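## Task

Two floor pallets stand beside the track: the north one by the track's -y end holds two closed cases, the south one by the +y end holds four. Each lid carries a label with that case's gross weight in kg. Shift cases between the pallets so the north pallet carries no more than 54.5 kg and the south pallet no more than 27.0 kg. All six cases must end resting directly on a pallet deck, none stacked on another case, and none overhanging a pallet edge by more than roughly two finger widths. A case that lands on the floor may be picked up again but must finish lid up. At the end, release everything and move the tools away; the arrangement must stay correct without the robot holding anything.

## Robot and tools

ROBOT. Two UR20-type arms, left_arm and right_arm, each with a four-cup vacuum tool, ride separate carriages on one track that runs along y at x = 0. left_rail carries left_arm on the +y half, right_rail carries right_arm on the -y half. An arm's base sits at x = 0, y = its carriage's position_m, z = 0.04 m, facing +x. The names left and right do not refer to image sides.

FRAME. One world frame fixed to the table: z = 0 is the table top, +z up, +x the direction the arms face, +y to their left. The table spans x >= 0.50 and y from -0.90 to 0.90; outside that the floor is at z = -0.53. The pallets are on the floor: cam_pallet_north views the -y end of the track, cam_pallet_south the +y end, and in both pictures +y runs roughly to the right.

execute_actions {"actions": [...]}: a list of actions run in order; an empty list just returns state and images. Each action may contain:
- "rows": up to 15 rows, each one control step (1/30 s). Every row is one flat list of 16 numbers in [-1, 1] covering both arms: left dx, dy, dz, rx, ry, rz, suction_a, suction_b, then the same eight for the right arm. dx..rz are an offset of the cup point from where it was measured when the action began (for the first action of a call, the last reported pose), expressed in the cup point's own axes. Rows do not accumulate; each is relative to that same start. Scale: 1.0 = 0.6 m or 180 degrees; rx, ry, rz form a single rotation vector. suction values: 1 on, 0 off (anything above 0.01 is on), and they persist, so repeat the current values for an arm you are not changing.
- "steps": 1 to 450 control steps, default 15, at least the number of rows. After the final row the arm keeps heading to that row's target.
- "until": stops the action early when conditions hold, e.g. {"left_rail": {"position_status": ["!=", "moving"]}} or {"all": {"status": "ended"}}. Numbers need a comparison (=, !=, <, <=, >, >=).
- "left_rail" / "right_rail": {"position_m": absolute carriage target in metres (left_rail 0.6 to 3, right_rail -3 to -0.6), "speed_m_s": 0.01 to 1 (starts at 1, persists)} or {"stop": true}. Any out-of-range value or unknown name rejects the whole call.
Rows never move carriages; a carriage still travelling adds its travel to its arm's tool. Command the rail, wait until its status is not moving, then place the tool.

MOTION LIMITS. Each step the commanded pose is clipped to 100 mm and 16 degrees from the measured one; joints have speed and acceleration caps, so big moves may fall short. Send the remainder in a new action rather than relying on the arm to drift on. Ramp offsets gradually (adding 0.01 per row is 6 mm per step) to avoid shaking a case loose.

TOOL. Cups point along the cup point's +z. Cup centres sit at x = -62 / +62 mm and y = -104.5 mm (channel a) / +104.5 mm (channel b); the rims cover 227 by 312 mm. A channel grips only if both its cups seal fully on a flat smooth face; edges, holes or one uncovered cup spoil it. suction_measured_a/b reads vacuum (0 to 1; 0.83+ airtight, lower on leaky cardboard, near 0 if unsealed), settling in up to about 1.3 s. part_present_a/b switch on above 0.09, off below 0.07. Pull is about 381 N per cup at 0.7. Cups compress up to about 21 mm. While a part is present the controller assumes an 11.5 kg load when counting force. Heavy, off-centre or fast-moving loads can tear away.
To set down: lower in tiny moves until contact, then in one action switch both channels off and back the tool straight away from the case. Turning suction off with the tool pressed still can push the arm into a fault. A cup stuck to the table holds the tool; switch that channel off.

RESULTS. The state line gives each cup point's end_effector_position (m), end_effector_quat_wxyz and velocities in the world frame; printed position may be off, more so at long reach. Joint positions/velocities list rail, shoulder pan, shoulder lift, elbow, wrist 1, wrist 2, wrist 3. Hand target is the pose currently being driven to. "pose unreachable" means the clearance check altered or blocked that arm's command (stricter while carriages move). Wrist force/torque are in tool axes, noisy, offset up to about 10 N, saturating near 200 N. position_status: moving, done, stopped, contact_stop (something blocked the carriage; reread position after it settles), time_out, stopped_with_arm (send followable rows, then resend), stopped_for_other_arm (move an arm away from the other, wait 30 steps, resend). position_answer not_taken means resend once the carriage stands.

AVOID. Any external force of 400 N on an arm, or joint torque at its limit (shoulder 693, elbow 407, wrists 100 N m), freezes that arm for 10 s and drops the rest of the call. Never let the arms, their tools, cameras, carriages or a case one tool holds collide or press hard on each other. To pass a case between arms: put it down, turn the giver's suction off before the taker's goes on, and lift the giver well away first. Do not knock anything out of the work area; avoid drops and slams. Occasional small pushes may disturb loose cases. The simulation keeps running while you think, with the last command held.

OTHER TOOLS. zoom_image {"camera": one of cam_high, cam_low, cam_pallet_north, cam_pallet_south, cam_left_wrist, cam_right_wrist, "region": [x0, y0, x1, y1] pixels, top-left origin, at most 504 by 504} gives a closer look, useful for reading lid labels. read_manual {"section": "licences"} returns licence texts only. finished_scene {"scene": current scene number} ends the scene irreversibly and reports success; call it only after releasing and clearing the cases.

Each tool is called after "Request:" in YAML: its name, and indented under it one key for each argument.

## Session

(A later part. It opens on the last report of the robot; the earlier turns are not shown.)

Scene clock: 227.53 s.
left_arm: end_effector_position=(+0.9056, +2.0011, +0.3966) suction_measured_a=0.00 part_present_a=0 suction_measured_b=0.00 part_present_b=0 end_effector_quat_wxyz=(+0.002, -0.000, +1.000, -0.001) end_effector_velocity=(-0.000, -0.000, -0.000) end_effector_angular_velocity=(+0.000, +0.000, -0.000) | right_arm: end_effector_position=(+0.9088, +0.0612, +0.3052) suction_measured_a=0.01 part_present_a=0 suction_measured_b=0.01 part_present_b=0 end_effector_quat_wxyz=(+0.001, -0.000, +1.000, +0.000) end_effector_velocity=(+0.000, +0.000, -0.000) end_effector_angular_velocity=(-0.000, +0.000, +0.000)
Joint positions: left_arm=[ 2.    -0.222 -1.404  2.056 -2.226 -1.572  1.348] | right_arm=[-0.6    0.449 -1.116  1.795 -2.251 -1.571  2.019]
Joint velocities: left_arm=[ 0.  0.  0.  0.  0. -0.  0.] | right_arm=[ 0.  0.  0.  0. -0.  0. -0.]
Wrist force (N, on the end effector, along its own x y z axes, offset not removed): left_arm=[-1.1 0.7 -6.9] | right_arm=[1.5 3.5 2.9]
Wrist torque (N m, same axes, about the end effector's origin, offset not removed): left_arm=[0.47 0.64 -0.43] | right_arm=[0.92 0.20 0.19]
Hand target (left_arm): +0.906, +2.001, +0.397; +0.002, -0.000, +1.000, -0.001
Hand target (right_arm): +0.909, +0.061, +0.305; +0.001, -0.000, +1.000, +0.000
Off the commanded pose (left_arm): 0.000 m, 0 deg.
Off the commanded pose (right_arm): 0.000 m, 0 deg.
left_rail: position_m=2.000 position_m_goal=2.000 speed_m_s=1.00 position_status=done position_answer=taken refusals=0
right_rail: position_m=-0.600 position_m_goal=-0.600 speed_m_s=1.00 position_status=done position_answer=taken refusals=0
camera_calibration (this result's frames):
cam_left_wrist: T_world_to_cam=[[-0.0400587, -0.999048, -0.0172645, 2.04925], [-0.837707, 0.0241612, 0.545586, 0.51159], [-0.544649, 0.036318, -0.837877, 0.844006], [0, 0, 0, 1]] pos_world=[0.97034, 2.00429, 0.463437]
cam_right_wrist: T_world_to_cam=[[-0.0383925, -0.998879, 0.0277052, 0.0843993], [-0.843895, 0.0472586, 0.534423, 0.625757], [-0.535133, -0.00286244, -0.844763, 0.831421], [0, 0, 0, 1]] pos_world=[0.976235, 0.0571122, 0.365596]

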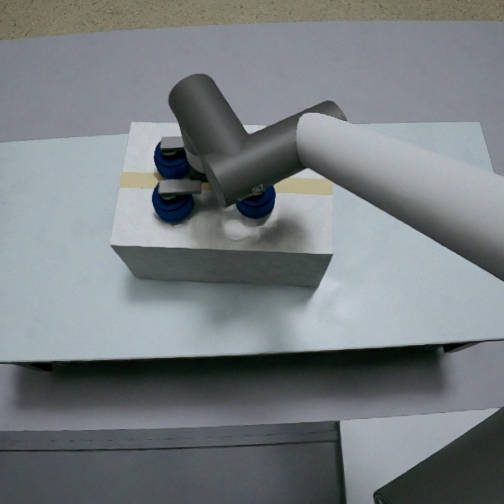

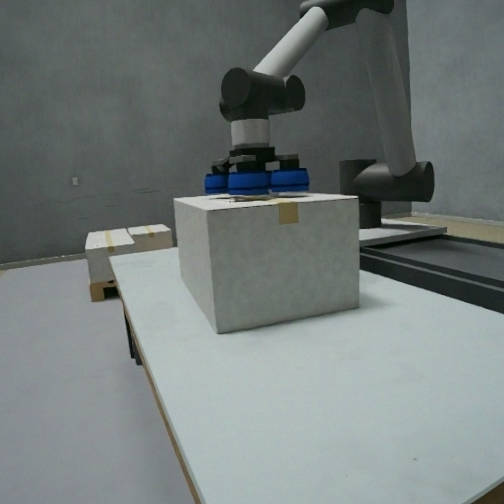

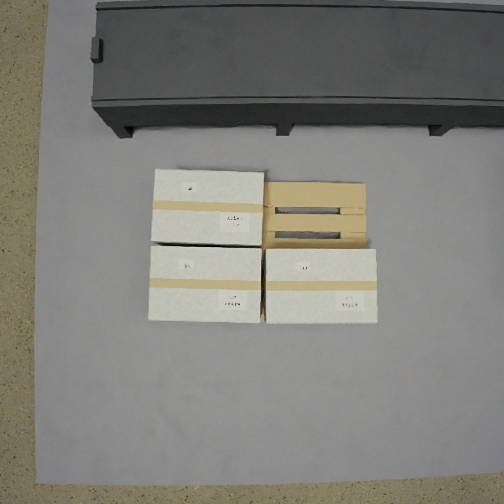

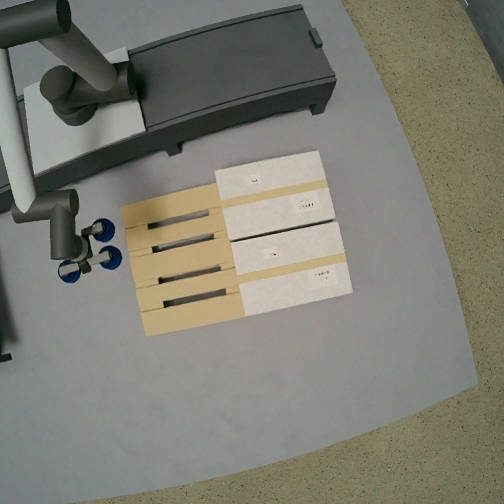

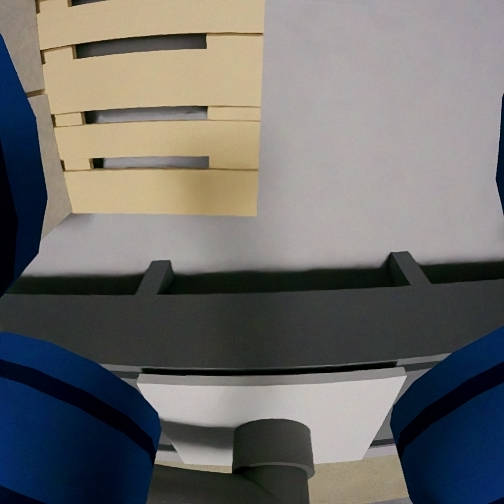

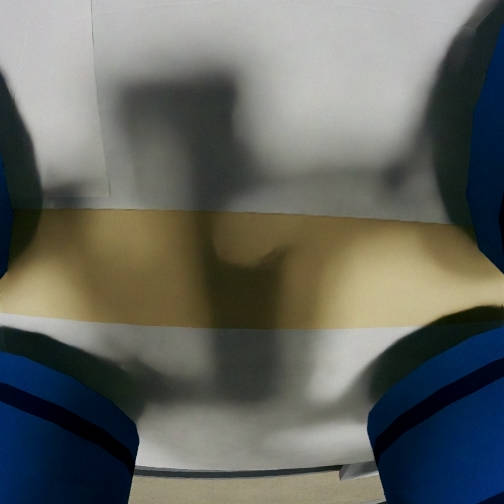

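Request:
execute_actions:
  actions:
    - {"rows":[[0,0,0,0,0,0,0,0,0,0,0.03,0,0,0,1,1]],"steps":50}

Scene clock: 231.70 s.
left_arm: end_effector_position=(+0.9056, +2.0011, +0.3966) suction_measured_a=0.00 part_present_a=0 suction_measured_b=0.00 part_present_b=0 end_effector_quat_wxyz=(+0.002, -0.000, +1.000, -0.001) end_effector_velocity=(-0.000, +0.000, +0.000) end_effector_angular_velocity=(-0.000, -0.000, +0.000) | right_arm: end_effector_position=(+0.9088, +0.0612, +0.2871) suction_measured_a=0.98 part_present_a=1 suction_measured_b=0.98 part_present_b=1 end_effector_quat_wxyz=(+0.001, -0.000, +1.000, +0.000) end_effector_velocity=(-0.000, -0.000, -0.000) end_effector_angular_velocity=(-0.000, +0.000, -0.000)
Joint positions: left_arm=[ 2.    -0.222 -1.404  2.056 -2.226 -1.572  1.348] | right_arm=[-0.6    0.449 -1.102  1.804 -2.274 -1.571  2.019]
Joint velocities: left_arm=[ 0.  0. -0. -0. -0. -0.  0.] | right_arm=[ 0. -0.  0.  0.  0. -0.  0.]
Wrist force (N, on the end effector, along its own x y z axes, offset not removed): left_arm=[-2.6 -5.4 -7.5] | right_arm=[3.1 -1.8 -17.4]
Wrist torque (N m, same axes, about the end effector's origin, offset not removed): left_arm=[-0.07 0.83 -0.21] | right_arm=[2.83 2.10 0.48]
Hand target (left_arm): +0.906, +2.001, +0.397; +0.002, -0.000, +1.000, -0.001
Hand target (right_arm): +0.909, +0.061, +0.287; +0.001, -0.000, +1.000, +0.000
Off the commanded pose (left_arm): 0.000 m, 0 deg.
Off the commanded pose (right_arm): 0.000 m, 0 deg.
left_rail: position_m=2.000 position_m_goal=2.000 speed_m_s=1.00 position_status=done position_answer=taken refusals=0
right_rail: position_m=-0.600 position_m_goal=-0.600 speed_m_s=1.00 position_status=done position_answer=taken refusals=0
camera_calibration (this result's frames):
cam_left_wrist: T_world_to_cam=[[-0.0400587, -0.999048, -0.0172643, 2.04925], [-0.837707, 0.0241613, 0.545586, 0.51159], [-0.544649, 0.0363178, -0.837877, 0.844007], [0, 0, 0, 1]] pos_world=[0.97034, 2.00429, 0.463437]
cam_right_wrist: T_world_to_cam=[[-0.0383837, -0.998879, 0.027704, 0.0848824], [-0.843896, 0.0472505, 0.534421, 0.635422], [-0.535131, -0.00286626, -0.844764, 0.81623], [0, 0, 0, 1]] pos_world=[0.976278, 0.0571028, 0.347587]

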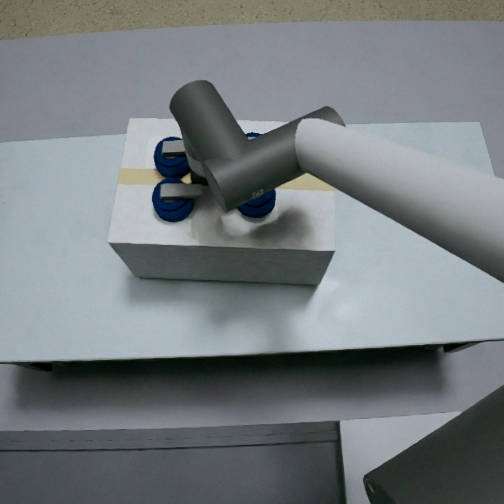

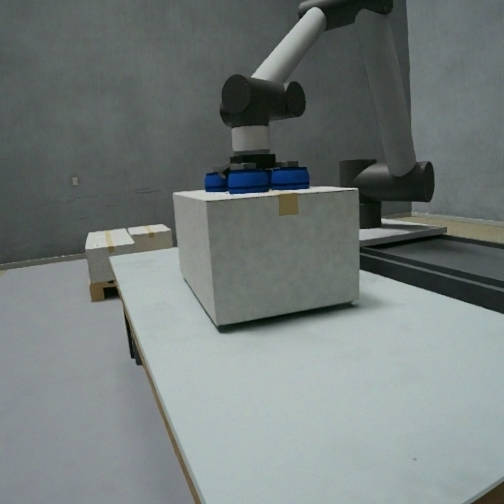

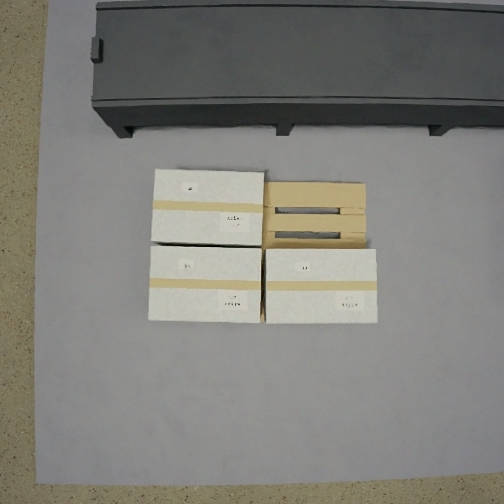

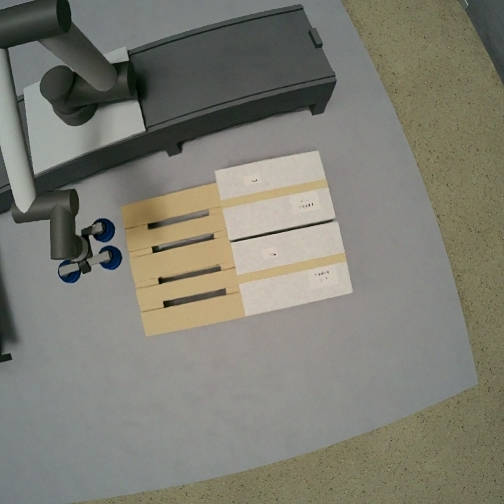

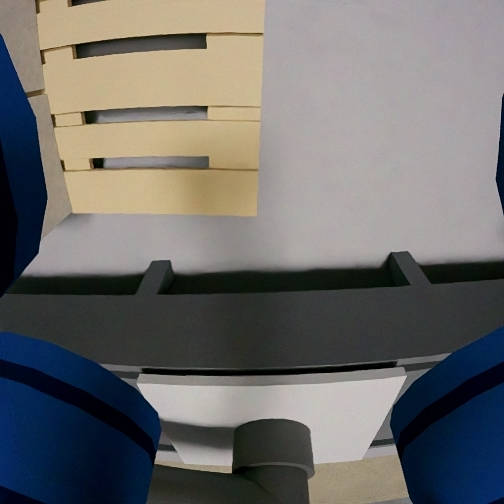

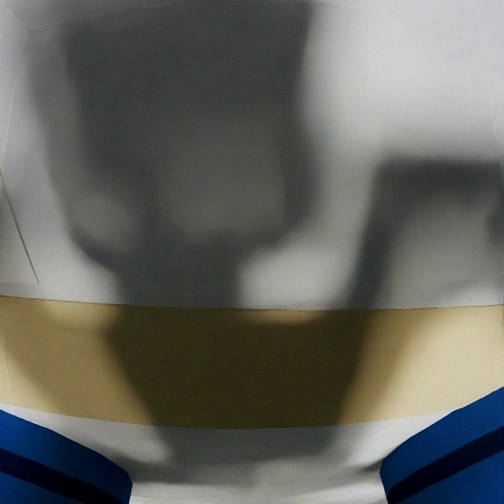

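Request:
execute_actions:
  actions:
    - {"rows":[[0,0,0,0,0,0,0,0,0,0,-0.03,0,0,0,1,1],[0,0,0,0,0,0,0,0,0,0,-0.08,0,0,0,1,1],[0,0,0,0,0,0,0,0,0,-0.05,-0.15,0,0,0,1,1],[0,0,0,0,0,0,0,0,0,-0.15,-0.22,0,0,0,1,1],[0,0,0,0,0,0,0,0,0.04,-0.3,-0.28,0,0,0,1,1],[0,0,0,0,0,0,0,0,0.08,-0.5,-0.3,0,0,0,1,1],[0,0,0,0,0,0,0,0,0.08,-0.7,-0.3,0,0,0,1,1],[0,0,0,0,0,0,0,0,0.08,-0.9,-0.3,0,0,0,1,1],[0,0,0,0,0,0,0,0,0.08,-1,-0.3,0,0,0,1,1]],"steps":70}
    - {"right_rail":{"position_m":-2.39,"speed_m_s":0.6},"steps":200,"until":{"all":{"status":"ended"}}}
    - {"steps":10}

Scene clock: 245.07 s.
left_arm: end_effector_position=(+0.9056, +2.0011, +0.3966) suction_measured_a=0.00 part_present_a=0 suction_measured_b=0.00 part_present_b=0 end_effector_quat_wxyz=(+0.002, -0.000, +1.000, -0.001) end_effector_velocity=(-0.000, +0.000, +0.000) end_effector_angular_velocity=(-0.000, -0.000, -0.000) | right_arm: end_effector_position=(+0.8609, -2.3293, +0.4675) suction_measured_a=0.98 part_present_a=1 suction_measured_b=0.98 part_present_b=1 end_effector_quat_wxyz=(+0.001, -0.000, +1.000, +0.000) end_effector_velocity=(+0.000, +0.000, -0.000) end_effector_angular_velocity=(+0.000, -0.000, +0.000)
Joint positions: left_arm=[ 2.    -0.222 -1.404  2.056 -2.226 -1.572  1.348] | right_arm=[-2.39  -0.165 -1.503  2.053 -2.123 -1.57   1.405]
Joint velocities: left_arm=[ 0.  0. -0.  0. -0.  0.  0.] | right_arm=[ 0. -0.  0. -0. -0.  0. -0.]
Wrist force (N, on the end effector, along its own x y z axes, offset not removed): left_arm=[-5.3 -2.6 -4.7] | right_arm=[-0.7 0.9 -14.3]
Wrist torque (N m, same axes, about the end effector's origin, offset not removed): left_arm=[0.07 1.14 -0.49] | right_arm=[3.12 2.51 0.19]
Hand target (left_arm): +0.906, +2.001, +0.397; +0.002, -0.000, +1.000, -0.001
Hand target (right_arm): +0.861, -2.329, +0.467; +0.001, -0.000, +1.000, +0.000
Off the commanded pose (left_arm): 0.000 m, 0 deg.
Off the commanded pose (right_arm): 0.001 m, 0 deg.
left_rail: position_m=2.000 position_m_goal=2.000 speed_m_s=1.00 position_status=done position_answer=taken refusals=0
right_rail: position_m=-2.390 position_m_goal=-2.390 speed_m_s=0.60 position_status=done position_answer=taken refusals=0
camera_calibration (this result's frames):
cam_left_wrist: T_world_to_cam=[[-0.0400584, -0.999048, -0.0172643, 2.04925], [-0.837707, 0.024161, 0.545586, 0.51159], [-0.544649, 0.0363177, -0.837877, 0.844007], [0, 0, 0, 1]] pos_world=[0.97034, 2.00429, 0.463437]
cam_right_wrist: T_world_to_cam=[[-0.038375, -0.998885, 0.0274893, -2.30967], [-0.844209, 0.0471266, 0.533939, 0.611767], [-0.534639, -0.00271683, -0.845076, 0.936211], [0, 0, 0, 1]] pos_world=[0.928361, -2.33338, 0.528014]

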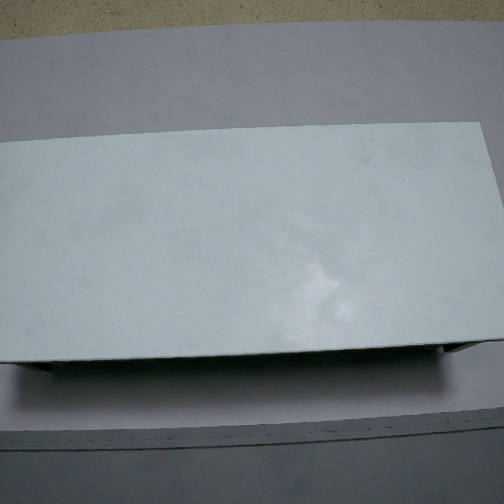

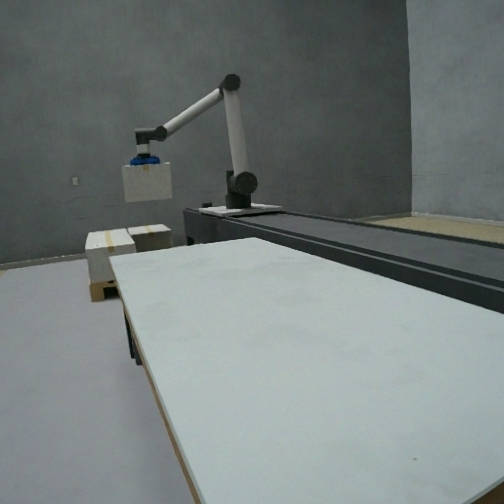

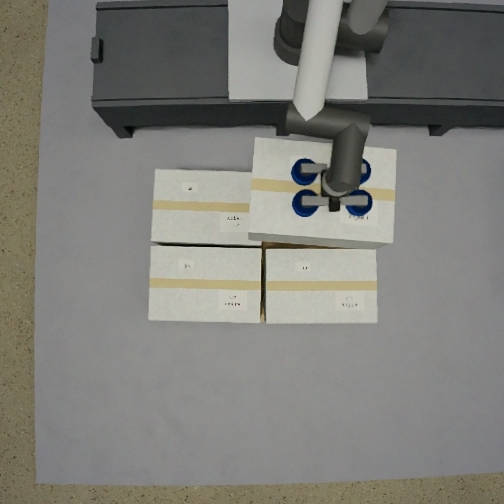

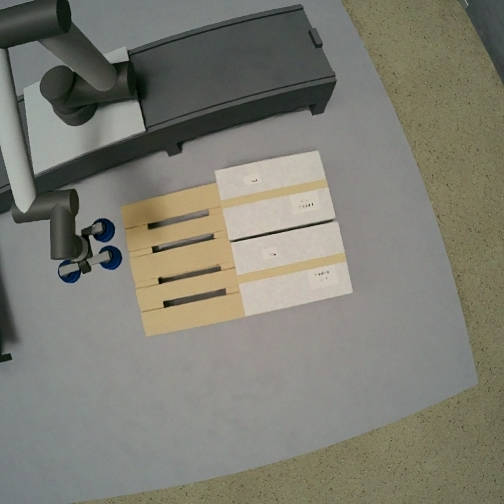

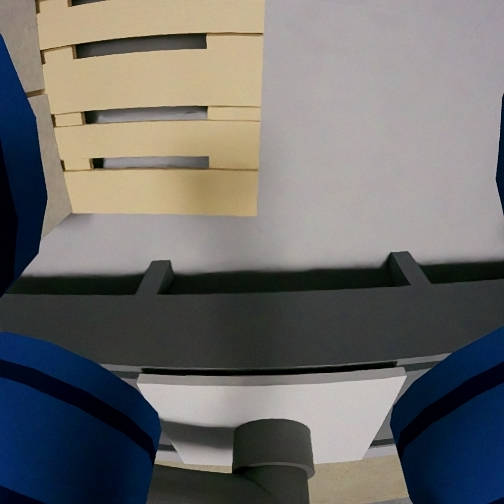

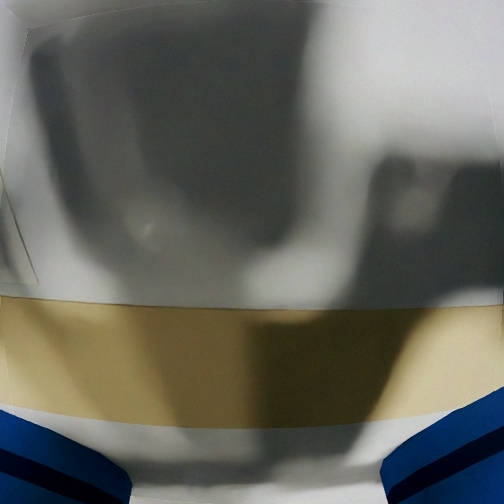

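Rotate similarly and lower to z≈-0.05 for inspection.

Request:
execute_actions:
  actions:
    - {"rows":[[0,0,0,0,0,0,0,0,0,0,0.05,0,0,-0.01,1,1],[0,0,0,0,0,0,0,0,0,0,0.15,0,0,-0.02,1,1],[0,0,0,0,0,0,0,0,0,0,0.3,0,0,-0.02,1,1],[0,0,0,0,0,0,0,0,0,0,0.5,0,0,-0.02,1,1],[0,0,0,0,0,0,0,0,0,0,0.7,0,0,-0.02,1,1],[0,0,0,0,0,0,0,0,0,0,0.8,0,0,-0.02,1,1],[0,0,0,0,0,0,0,0,0,0,0.86,0,0,-0.02,1,1]],"steps":70}

Scene clock: 262.67 s.
left_arm: end_effector_position=(+0.9056, +2.0011, +0.3966) suction_measured_a=0.00 part_present_a=0 suction_measured_b=0.00 part_present_b=0 end_effector_quat_wxyz=(+0.002, -0.000, +1.000, -0.001) end_effector_velocity=(+0.000, +0.000, -0.000) end_effector_angular_velocity=(+0.000, +0.000, -0.000) | right_arm: end_effector_position=(+0.8441, -2.3303, +0.1424) suction_measured_a=0.98 part_present_a=1 suction_measured_b=0.98 part_present_b=1 end_effector_quat_wxyz=(-0.002, -0.031, +0.999, -0.003) end_effector_velocity=(+0.000, +0.000, +0.000) end_effector_angular_velocity=(-0.000, -0.000, +0.000)
Joint positions: left_arm=[ 2.    -0.222 -1.404  2.056 -2.226 -1.572  1.348] | right_arm=[-2.39  -0.167 -1.186  2.271 -2.652 -1.577  1.341]
Joint velocities: left_arm=[ 0.  0.  0. -0.  0. -0.  0.] | right_arm=[ 0.  0. -0.  0.  0. -0. -0.]
Wrist force (N, on the end effector, along its own x y z axes, offset not removed): left_arm=[-5.4 0.7 -4.8] | right_arm=[9.8 0.8 -46.9]
Wrist torque (N m, same axes, about the end effector's origin, offset not removed): left_arm=[0.45 1.21 -0.34] | right_arm=[10.87 1.10 -1.12]
Hand target (left_arm): +0.906, +2.001, +0.397; +0.002, -0.000, +1.000, -0.001
Hand target (right_arm): +0.844, -2.330, +0.142; -0.002, -0.031, +0.999, -0.002
Off the commanded pose (left_arm): 0.000 m, 0 deg.
Off the commanded pose (right_arm): 0.192 m, 1 deg.
FORCE FAULT: contact force on the right arm reached its limit, and that arm stopped for 10 seconds. The contact can be on any part of that arm, not only on its tool. That arm's remaining commands of this call were not run. That arm holds still and accepts commands again. Move the arm away from the contact; if what it grips holds it there, let go first. Pushing or pulling that hard again can fault the arm again.
left_rail: position_m=2.000 position_m_goal=2.000 speed_m_s=1.00 position_status=done position_answer=taken refusals=0
right_rail: position_m=-2.390 position_m_goal=-2.390 speed_m_s=0.60 position_status=done position_answer=taken refusals=0
camera_calibration (this result's frames):
cam_left_wrist: T_world_to_cam=[[-0.0400584, -0.999048, -0.0172643, 2.04925], [-0.837707, 0.024161, 0.545586, 0.51159], [-0.544649, 0.0363177, -0.837877, 0.844007], [0, 0, 0, 1]] pos_world=[0.97034, 2.00429, 0.463437]
cam_right_wrist: T_world_to_cam=[[0.02398, -0.999158, 0.0332858, -2.35644], [-0.84204, -0.00223925, 0.539411, 0.653563], [-0.538882, -0.040963, -0.841385, 0.56636], [0, 0, 0, 1]] pos_world=[0.912035, -2.3298, 0.202424]

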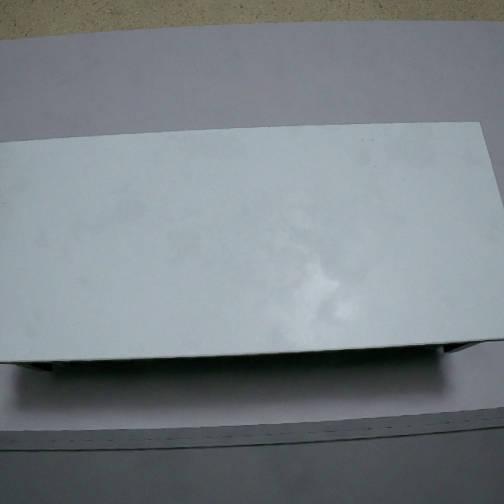

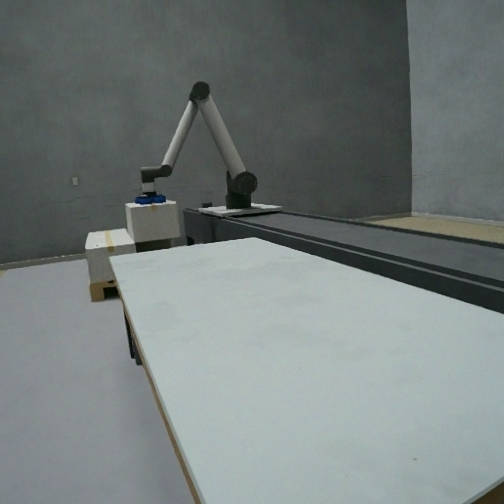

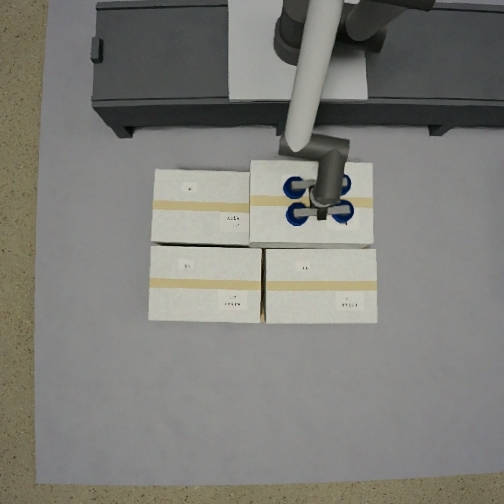

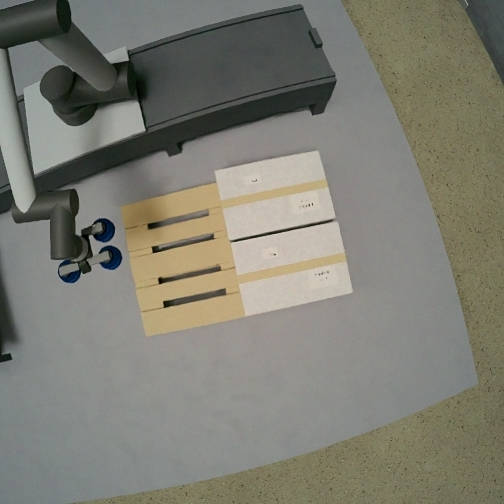

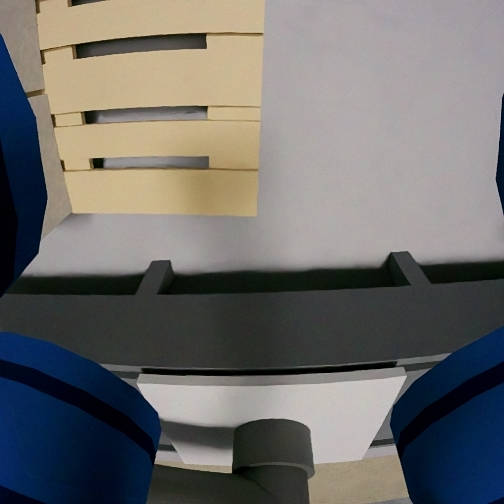

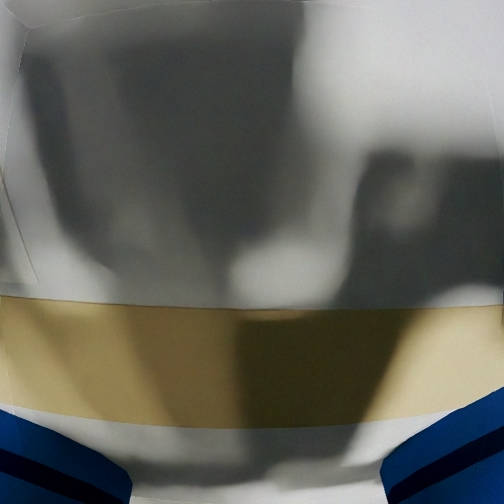

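Request:
execute_actions:
  actions:
    - {"rows":[[0,0,0,0,0,0,0,0,0,0,-0.05,0,0,0,1,1]],"steps":25}
    - {"rows":[[0,0,0,0,0,0,0,0,0,0.15,0,0,0,0,1,1]],"steps":30}

Scene clock: 268.83 s.
left_arm: end_effector_position=(+0.9056, +2.0011, +0.3966) suction_measured_a=0.00 part_present_a=0 suction_measured_b=0.00 part_present_b=0 end_effector_quat_wxyz=(+0.002, -0.000, +1.000, -0.001) end_effector_velocity=(-0.000, +0.000, +0.000) end_effector_angular_velocity=(+0.000, -0.000, -0.000) | right_arm: end_effector_position=(+0.8385, -2.2404, +0.1718) suction_measured_a=0.98 part_present_a=1 suction_measured_b=0.98 part_present_b=1 end_effector_quat_wxyz=(-0.002, -0.031, +0.999, -0.003) end_effector_velocity=(+0.000, +0.001, -0.000) end_effector_angular_velocity=(-0.000, +0.000, -0.000)
Joint positions: left_arm=[ 2.    -0.222 -1.404  2.056 -2.226 -1.572  1.348] | right_arm=[-2.39  -0.06  -1.221  2.252 -2.598 -1.576  1.448]
Joint velocities: left_arm=[ 0.  0. -0.  0. -0.  0.  0.] | right_arm=[ 0.     0.001  0.    -0.     0.    -0.     0.001]
Wrist force (N, on the end effector, along its own x y z axes, offset not removed): left_arm=[-4.0 -7.2 -5.3] | right_arm=[-3.3 5.8 -13.6]
Wrist torque (N m, same axes, about the end effector's origin, offset not removed): left_arm=[-0.56 1.05 -0.59] | right_arm=[4.00 2.88 0.18]
Hand target (left_arm): +0.906, +2.001, +0.397; +0.002, -0.000, +1.000, -0.001
Hand target (right_arm): +0.839, -2.240, +0.172; -0.002, -0.031, +0.999, -0.003
Off the commanded pose (left_arm): 0.000 m, 0 deg.
Off the commanded pose (right_arm): 0.000 m, 0 deg.
left_rail: position_m=2.000 position_m_goal=2.000 speed_m_s=1.00 position_status=done position_answer=taken refusals=0
right_rail: position_m=-2.390 position_m_goal=-2.390 speed_m_s=0.60 position_status=done position_answer=taken refusals=0
camera_calibration (this result's frames):
cam_left_wrist: T_world_to_cam=[[-0.0400589, -0.999048, -0.0172641, 2.04925], [-0.837707, 0.0241615, 0.545586, 0.511589], [-0.544649, 0.0363178, -0.837877, 0.844007], [0, 0, 0, 1]] pos_world=[0.97034, 2.00429, 0.463437]
cam_right_wrist: T_world_to_cam=[[0.0239712, -0.999159, 0.0332712, -2.26743], [-0.841962, -0.00223386, 0.539532, 0.633177], [-0.539004, -0.0409463, -0.841308, 0.591898], [0, 0, 0, 1]] pos_world=[0.9065, -2.23988, 0.23179]

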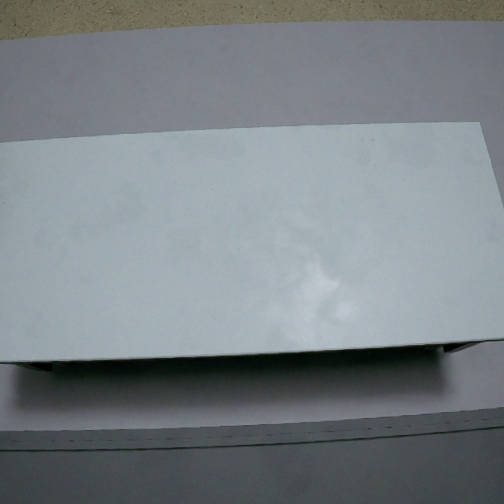

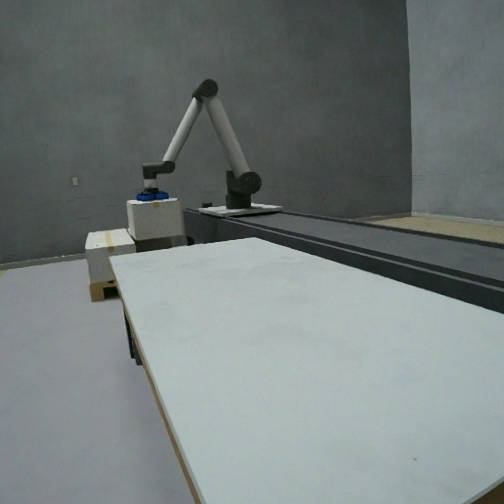

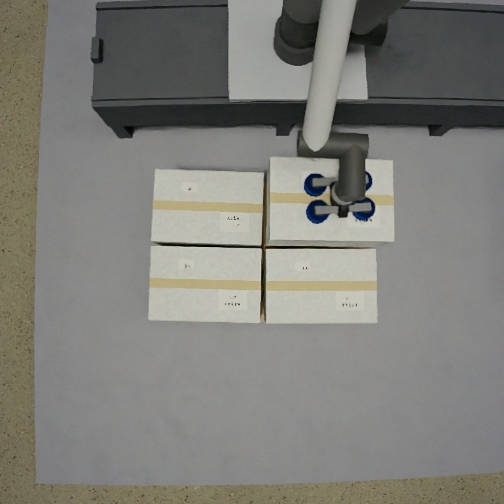

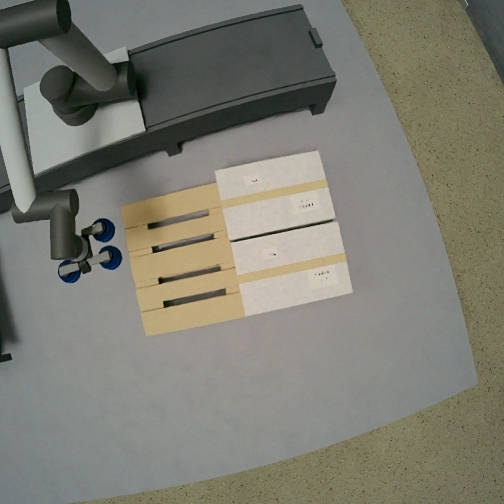

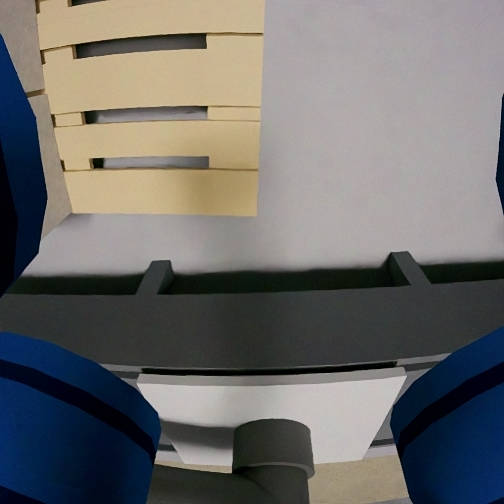

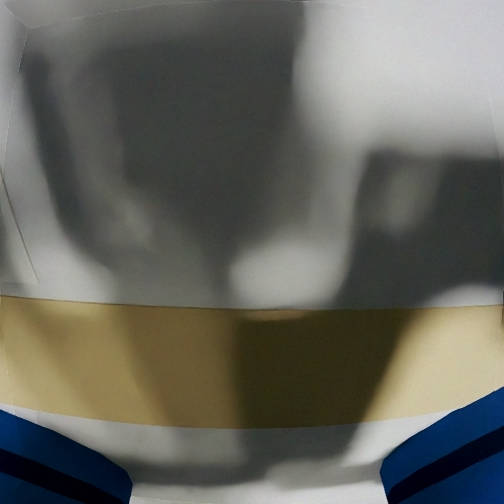

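Request:
execute_actions:
  actions:
    - {"rows":[[0,0,0,0,0,0,0,0,0.015,0,0.05,0,0,0,1,1],[0,0,0,0,0,0,0,0,0.015,0,0.15,0,0,0,1,1],[0,0,0,0,0,0,0,0,0.015,0,0.28,0,0,0,1,1],[0,0,0,0,0,0,0,0,0.015,0,0.38,0,0,0,1,1],[0,0,0,0,0,0,0,0,0.015,0,0.43,0,0,0,1,1]],"steps":50}

Scene clock: 278.40 s.
left_arm: end_effector_position=(+0.9056, +2.0011, +0.3966) suction_measured_a=0.00 part_present_a=0 suction_measured_b=0.00 part_present_b=0 end_effector_quat_wxyz=(+0.002, -0.000, +1.000, -0.001) end_effector_velocity=(+0.000, +0.000, -0.000) end_effector_angular_velocity=(+0.000, +0.000, -0.000) | right_arm: end_effector_position=(+0.8284, -2.2425, -0.0865) suction_measured_a=0.98 part_present_a=1 suction_measured_b=0.98 part_present_b=1 end_effector_quat_wxyz=(-0.002, -0.031, +0.999, -0.003) end_effector_velocity=(-0.000, +0.000, -0.000) end_effector_angular_velocity=(+0.000, +0.000, +0.000)
Joint positions: left_arm=[ 2.    -0.222 -1.404  2.056 -2.226 -1.572  1.348] | right_arm=[-2.39  -0.063 -0.852  2.297 -3.011 -1.576  1.445]
Joint velocities: left_arm=[ 0. -0.  0.  0.  0.  0.  0.] | right_arm=[ 0.  0.  0. -0. -0.  0.  0.]
Wrist force (N, on the end effector, along its own x y z axes, offset not removed): left_arm=[-2.2 -3.4 -4.2] | right_arm=[2.7 2.9 -16.2]
Wrist torque (N m, same axes, about the end effector's origin, offset not removed): left_arm=[0.05 0.63 -0.49] | right_arm=[3.58 1.94 0.23]
Hand target (left_arm): +0.906, +2.001, +0.397; +0.002, -0.000, +1.000, -0.001
Hand target (right_arm): +0.828, -2.242, -0.087; -0.002, -0.031, +0.999, -0.003
Off the commanded pose (left_arm): 0.000 m, 0 deg.
Off the commanded pose (right_arm): 0.000 m, 0 deg.
left_rail: position_m=2.000 position_m_goal=2.000 speed_m_s=1.00 position_status=done position_answer=taken refusals=0
right_rail: position_m=-2.390 position_m_goal=-2.390 speed_m_s=0.60 position_status=done position_answer=taken refusals=0
camera_calibration (this result's frames):
cam_left_wrist: T_world_to_cam=[[-0.0400587, -0.999048, -0.0172643, 2.04925], [-0.837707, 0.0241613, 0.545586, 0.51159], [-0.544649, 0.0363179, -0.837877, 0.844006], [0, 0, 0, 1]] pos_world=[0.97034, 2.00429, 0.463437]
cam_right_wrist: T_world_to_cam=[[0.0239692, -0.999159, 0.0332738, -2.26073], [-0.841982, -0.00223224, 0.539502, 0.763992], [-0.538974, -0.0409473, -0.841327, 0.369067], [0, 0, 0, 1]] pos_world=[0.896373, -2.24201, -0.0264462]

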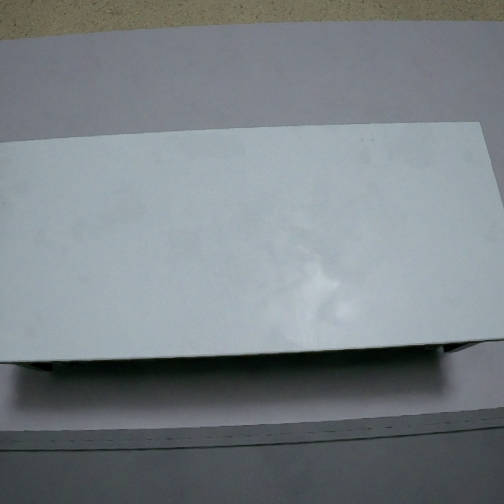

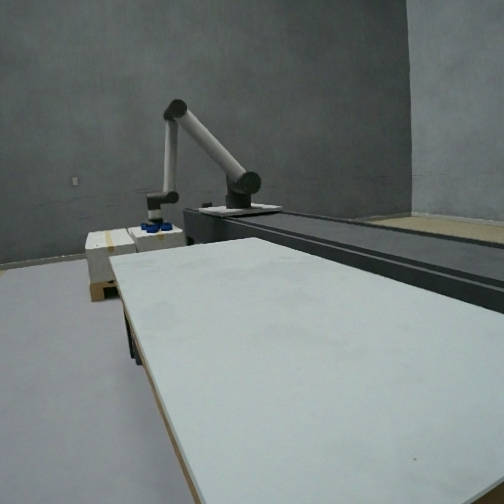

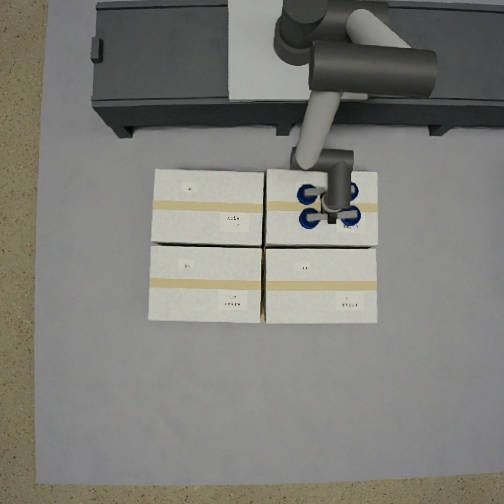

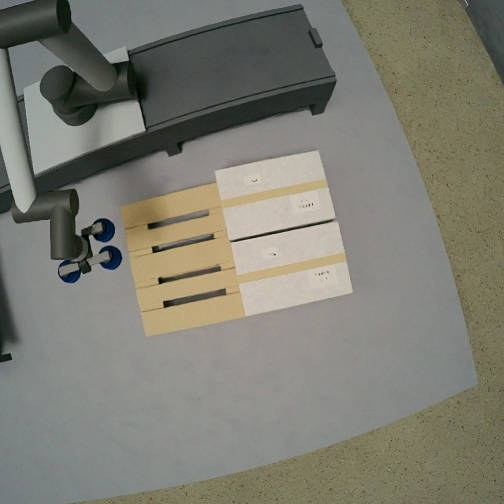

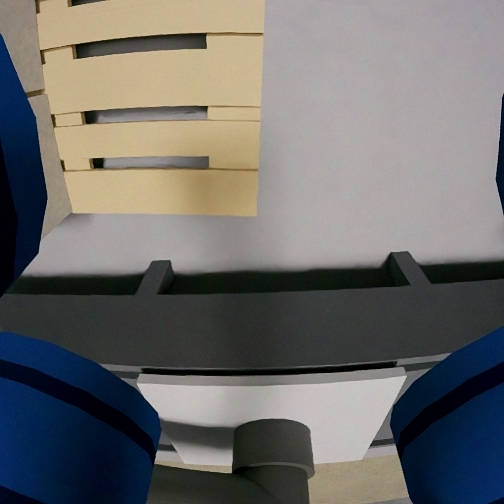

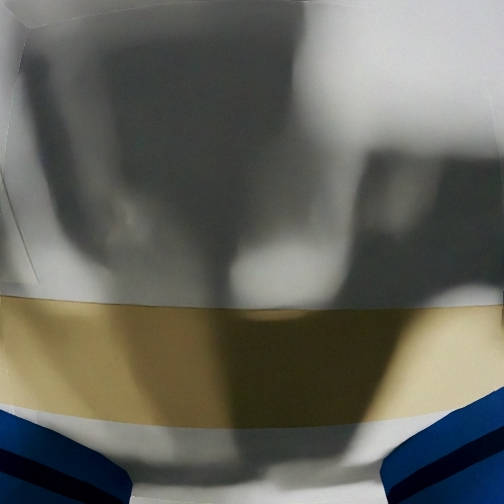

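Well aligned. Lower 1.5 cm, release, retreat.

Request:
execute_actions:
  actions:
    - {"rows":[[0,0,0,0,0,0,0,0,0,0,0.025,0,0,0,1,1]],"steps":25}
    - {"rows":[[0,0,0,0,0,0,0,0,0,0,-0.05,0,0,0,0,0],[0,0,0,0,0,0,0,0,0,0,-0.7,0,0,0,0,0]],"steps":50}

Scene clock: 285.10 s.
left_arm: end_effector_position=(+0.9056, +2.0011, +0.3966) suction_measured_a=0.00 part_present_a=0 suction_measured_b=0.00 part_present_b=0 end_effector_quat_wxyz=(+0.002, -0.000, +1.000, -0.001) end_effector_velocity=(-0.000, +0.000, +0.000) end_effector_angular_velocity=(-0.000, -0.000, -0.000) | right_arm: end_effector_position=(+0.8302, -2.2400, +0.3188) suction_measured_a=0.01 part_present_a=0 suction_measured_b=0.01 part_present_b=0 end_effector_quat_wxyz=(-0.002, -0.031, +0.999, -0.003) end_effector_velocity=(+0.000, -0.000, +0.001) end_effector_angular_velocity=(+0.000, +0.001, -0.000)
Joint positions: left_arm=[ 2.    -0.222 -1.404  2.056 -2.226 -1.572  1.348] | right_arm=[-2.39  -0.06  -1.397  2.187 -2.357 -1.576  1.448]
Joint velocities: left_arm=[ 0.  0. -0.  0. -0.  0.  0.] | right_arm=[ 0.    -0.    -0.001 -0.001  0.003 -0.    -0.   ]
Wrist force (N, on the end effector, along its own x y z axes, offset not removed): left_arm=[-4.5 -4.0 -7.1] | right_arm=[0.8 -0.5 -6.4]
Wrist torque (N m, same axes, about the end effector's origin, offset not removed): left_arm=[-0.27 1.05 -0.37] | right_arm=[0.26 0.28 0.26]
Hand target (left_arm): +0.906, +2.001, +0.397; +0.002, -0.000, +1.000, -0.001
Hand target (right_arm): +0.830, -2.240, +0.319; -0.002, -0.031, +0.999, -0.003
Off the commanded pose (left_arm): 0.000 m, 0 deg.
Off the commanded pose (right_arm): 0.000 m, 0 deg.
left_rail: position_m=2.000 position_m_goal=2.000 speed_m_s=1.00 position_status=done position_answer=taken refusals=0
right_rail: position_m=-2.390 position_m_goal=-2.390 speed_m_s=0.60 position_status=done position_answer=taken refusals=0
camera_calibration (this result's frames):
cam_left_wrist: T_world_to_cam=[[-0.0400588, -0.999048, -0.0172641, 2.04925], [-0.837707, 0.0241615, 0.545586, 0.511589], [-0.544649, 0.0363178, -0.837877, 0.844007], [0, 0, 0, 1]] pos_world=[0.97034, 2.00429, 0.463437]
cam_right_wrist: T_world_to_cam=[[0.0239625, -0.99916, 0.0332292, -2.27176], [-0.84199, -0.0022513, 0.539488, 0.54677], [-0.53896, -0.0409061, -0.841337, 0.711169], [0, 0, 0, 1]] pos_world=[0.898104, -2.23953, 0.378846]

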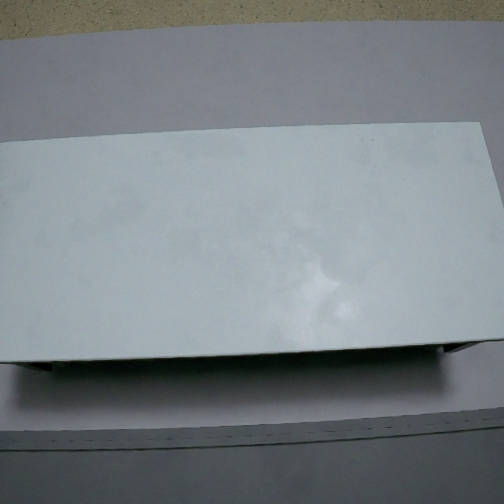

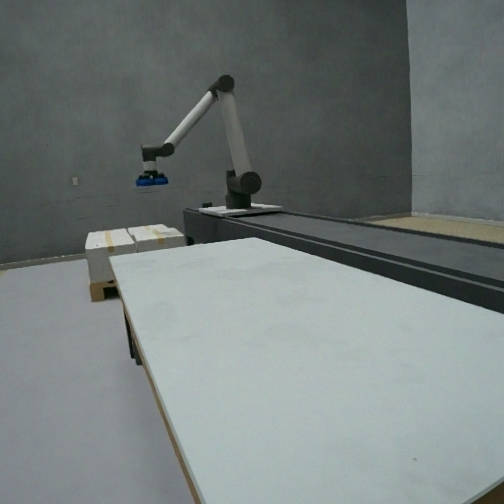

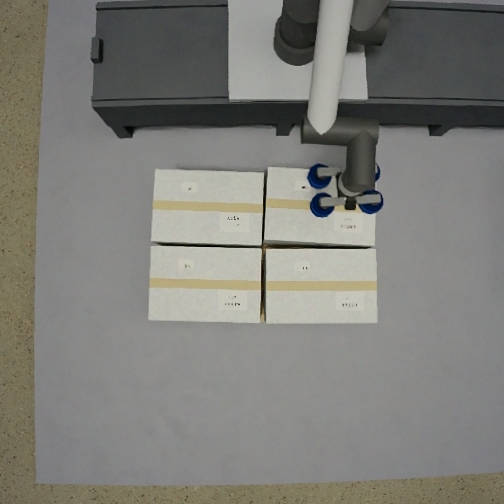

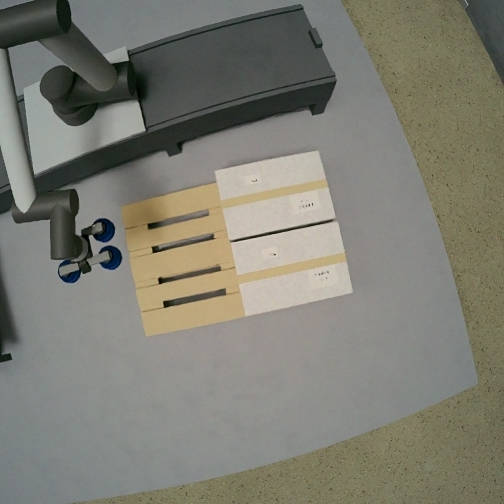

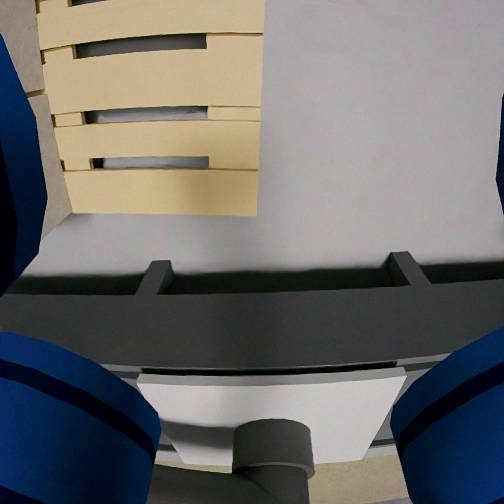

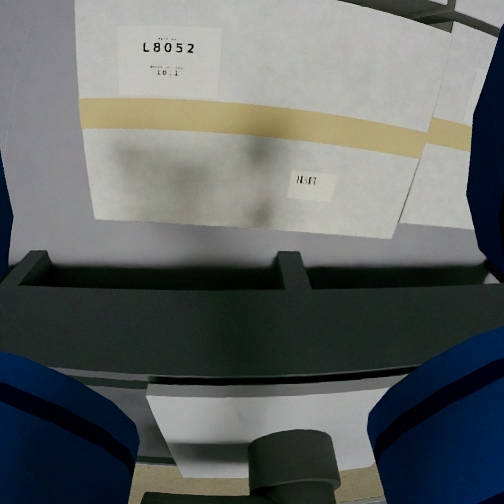

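Request:
finished_scene:
  scene: 1

The scene is finished: the task was done.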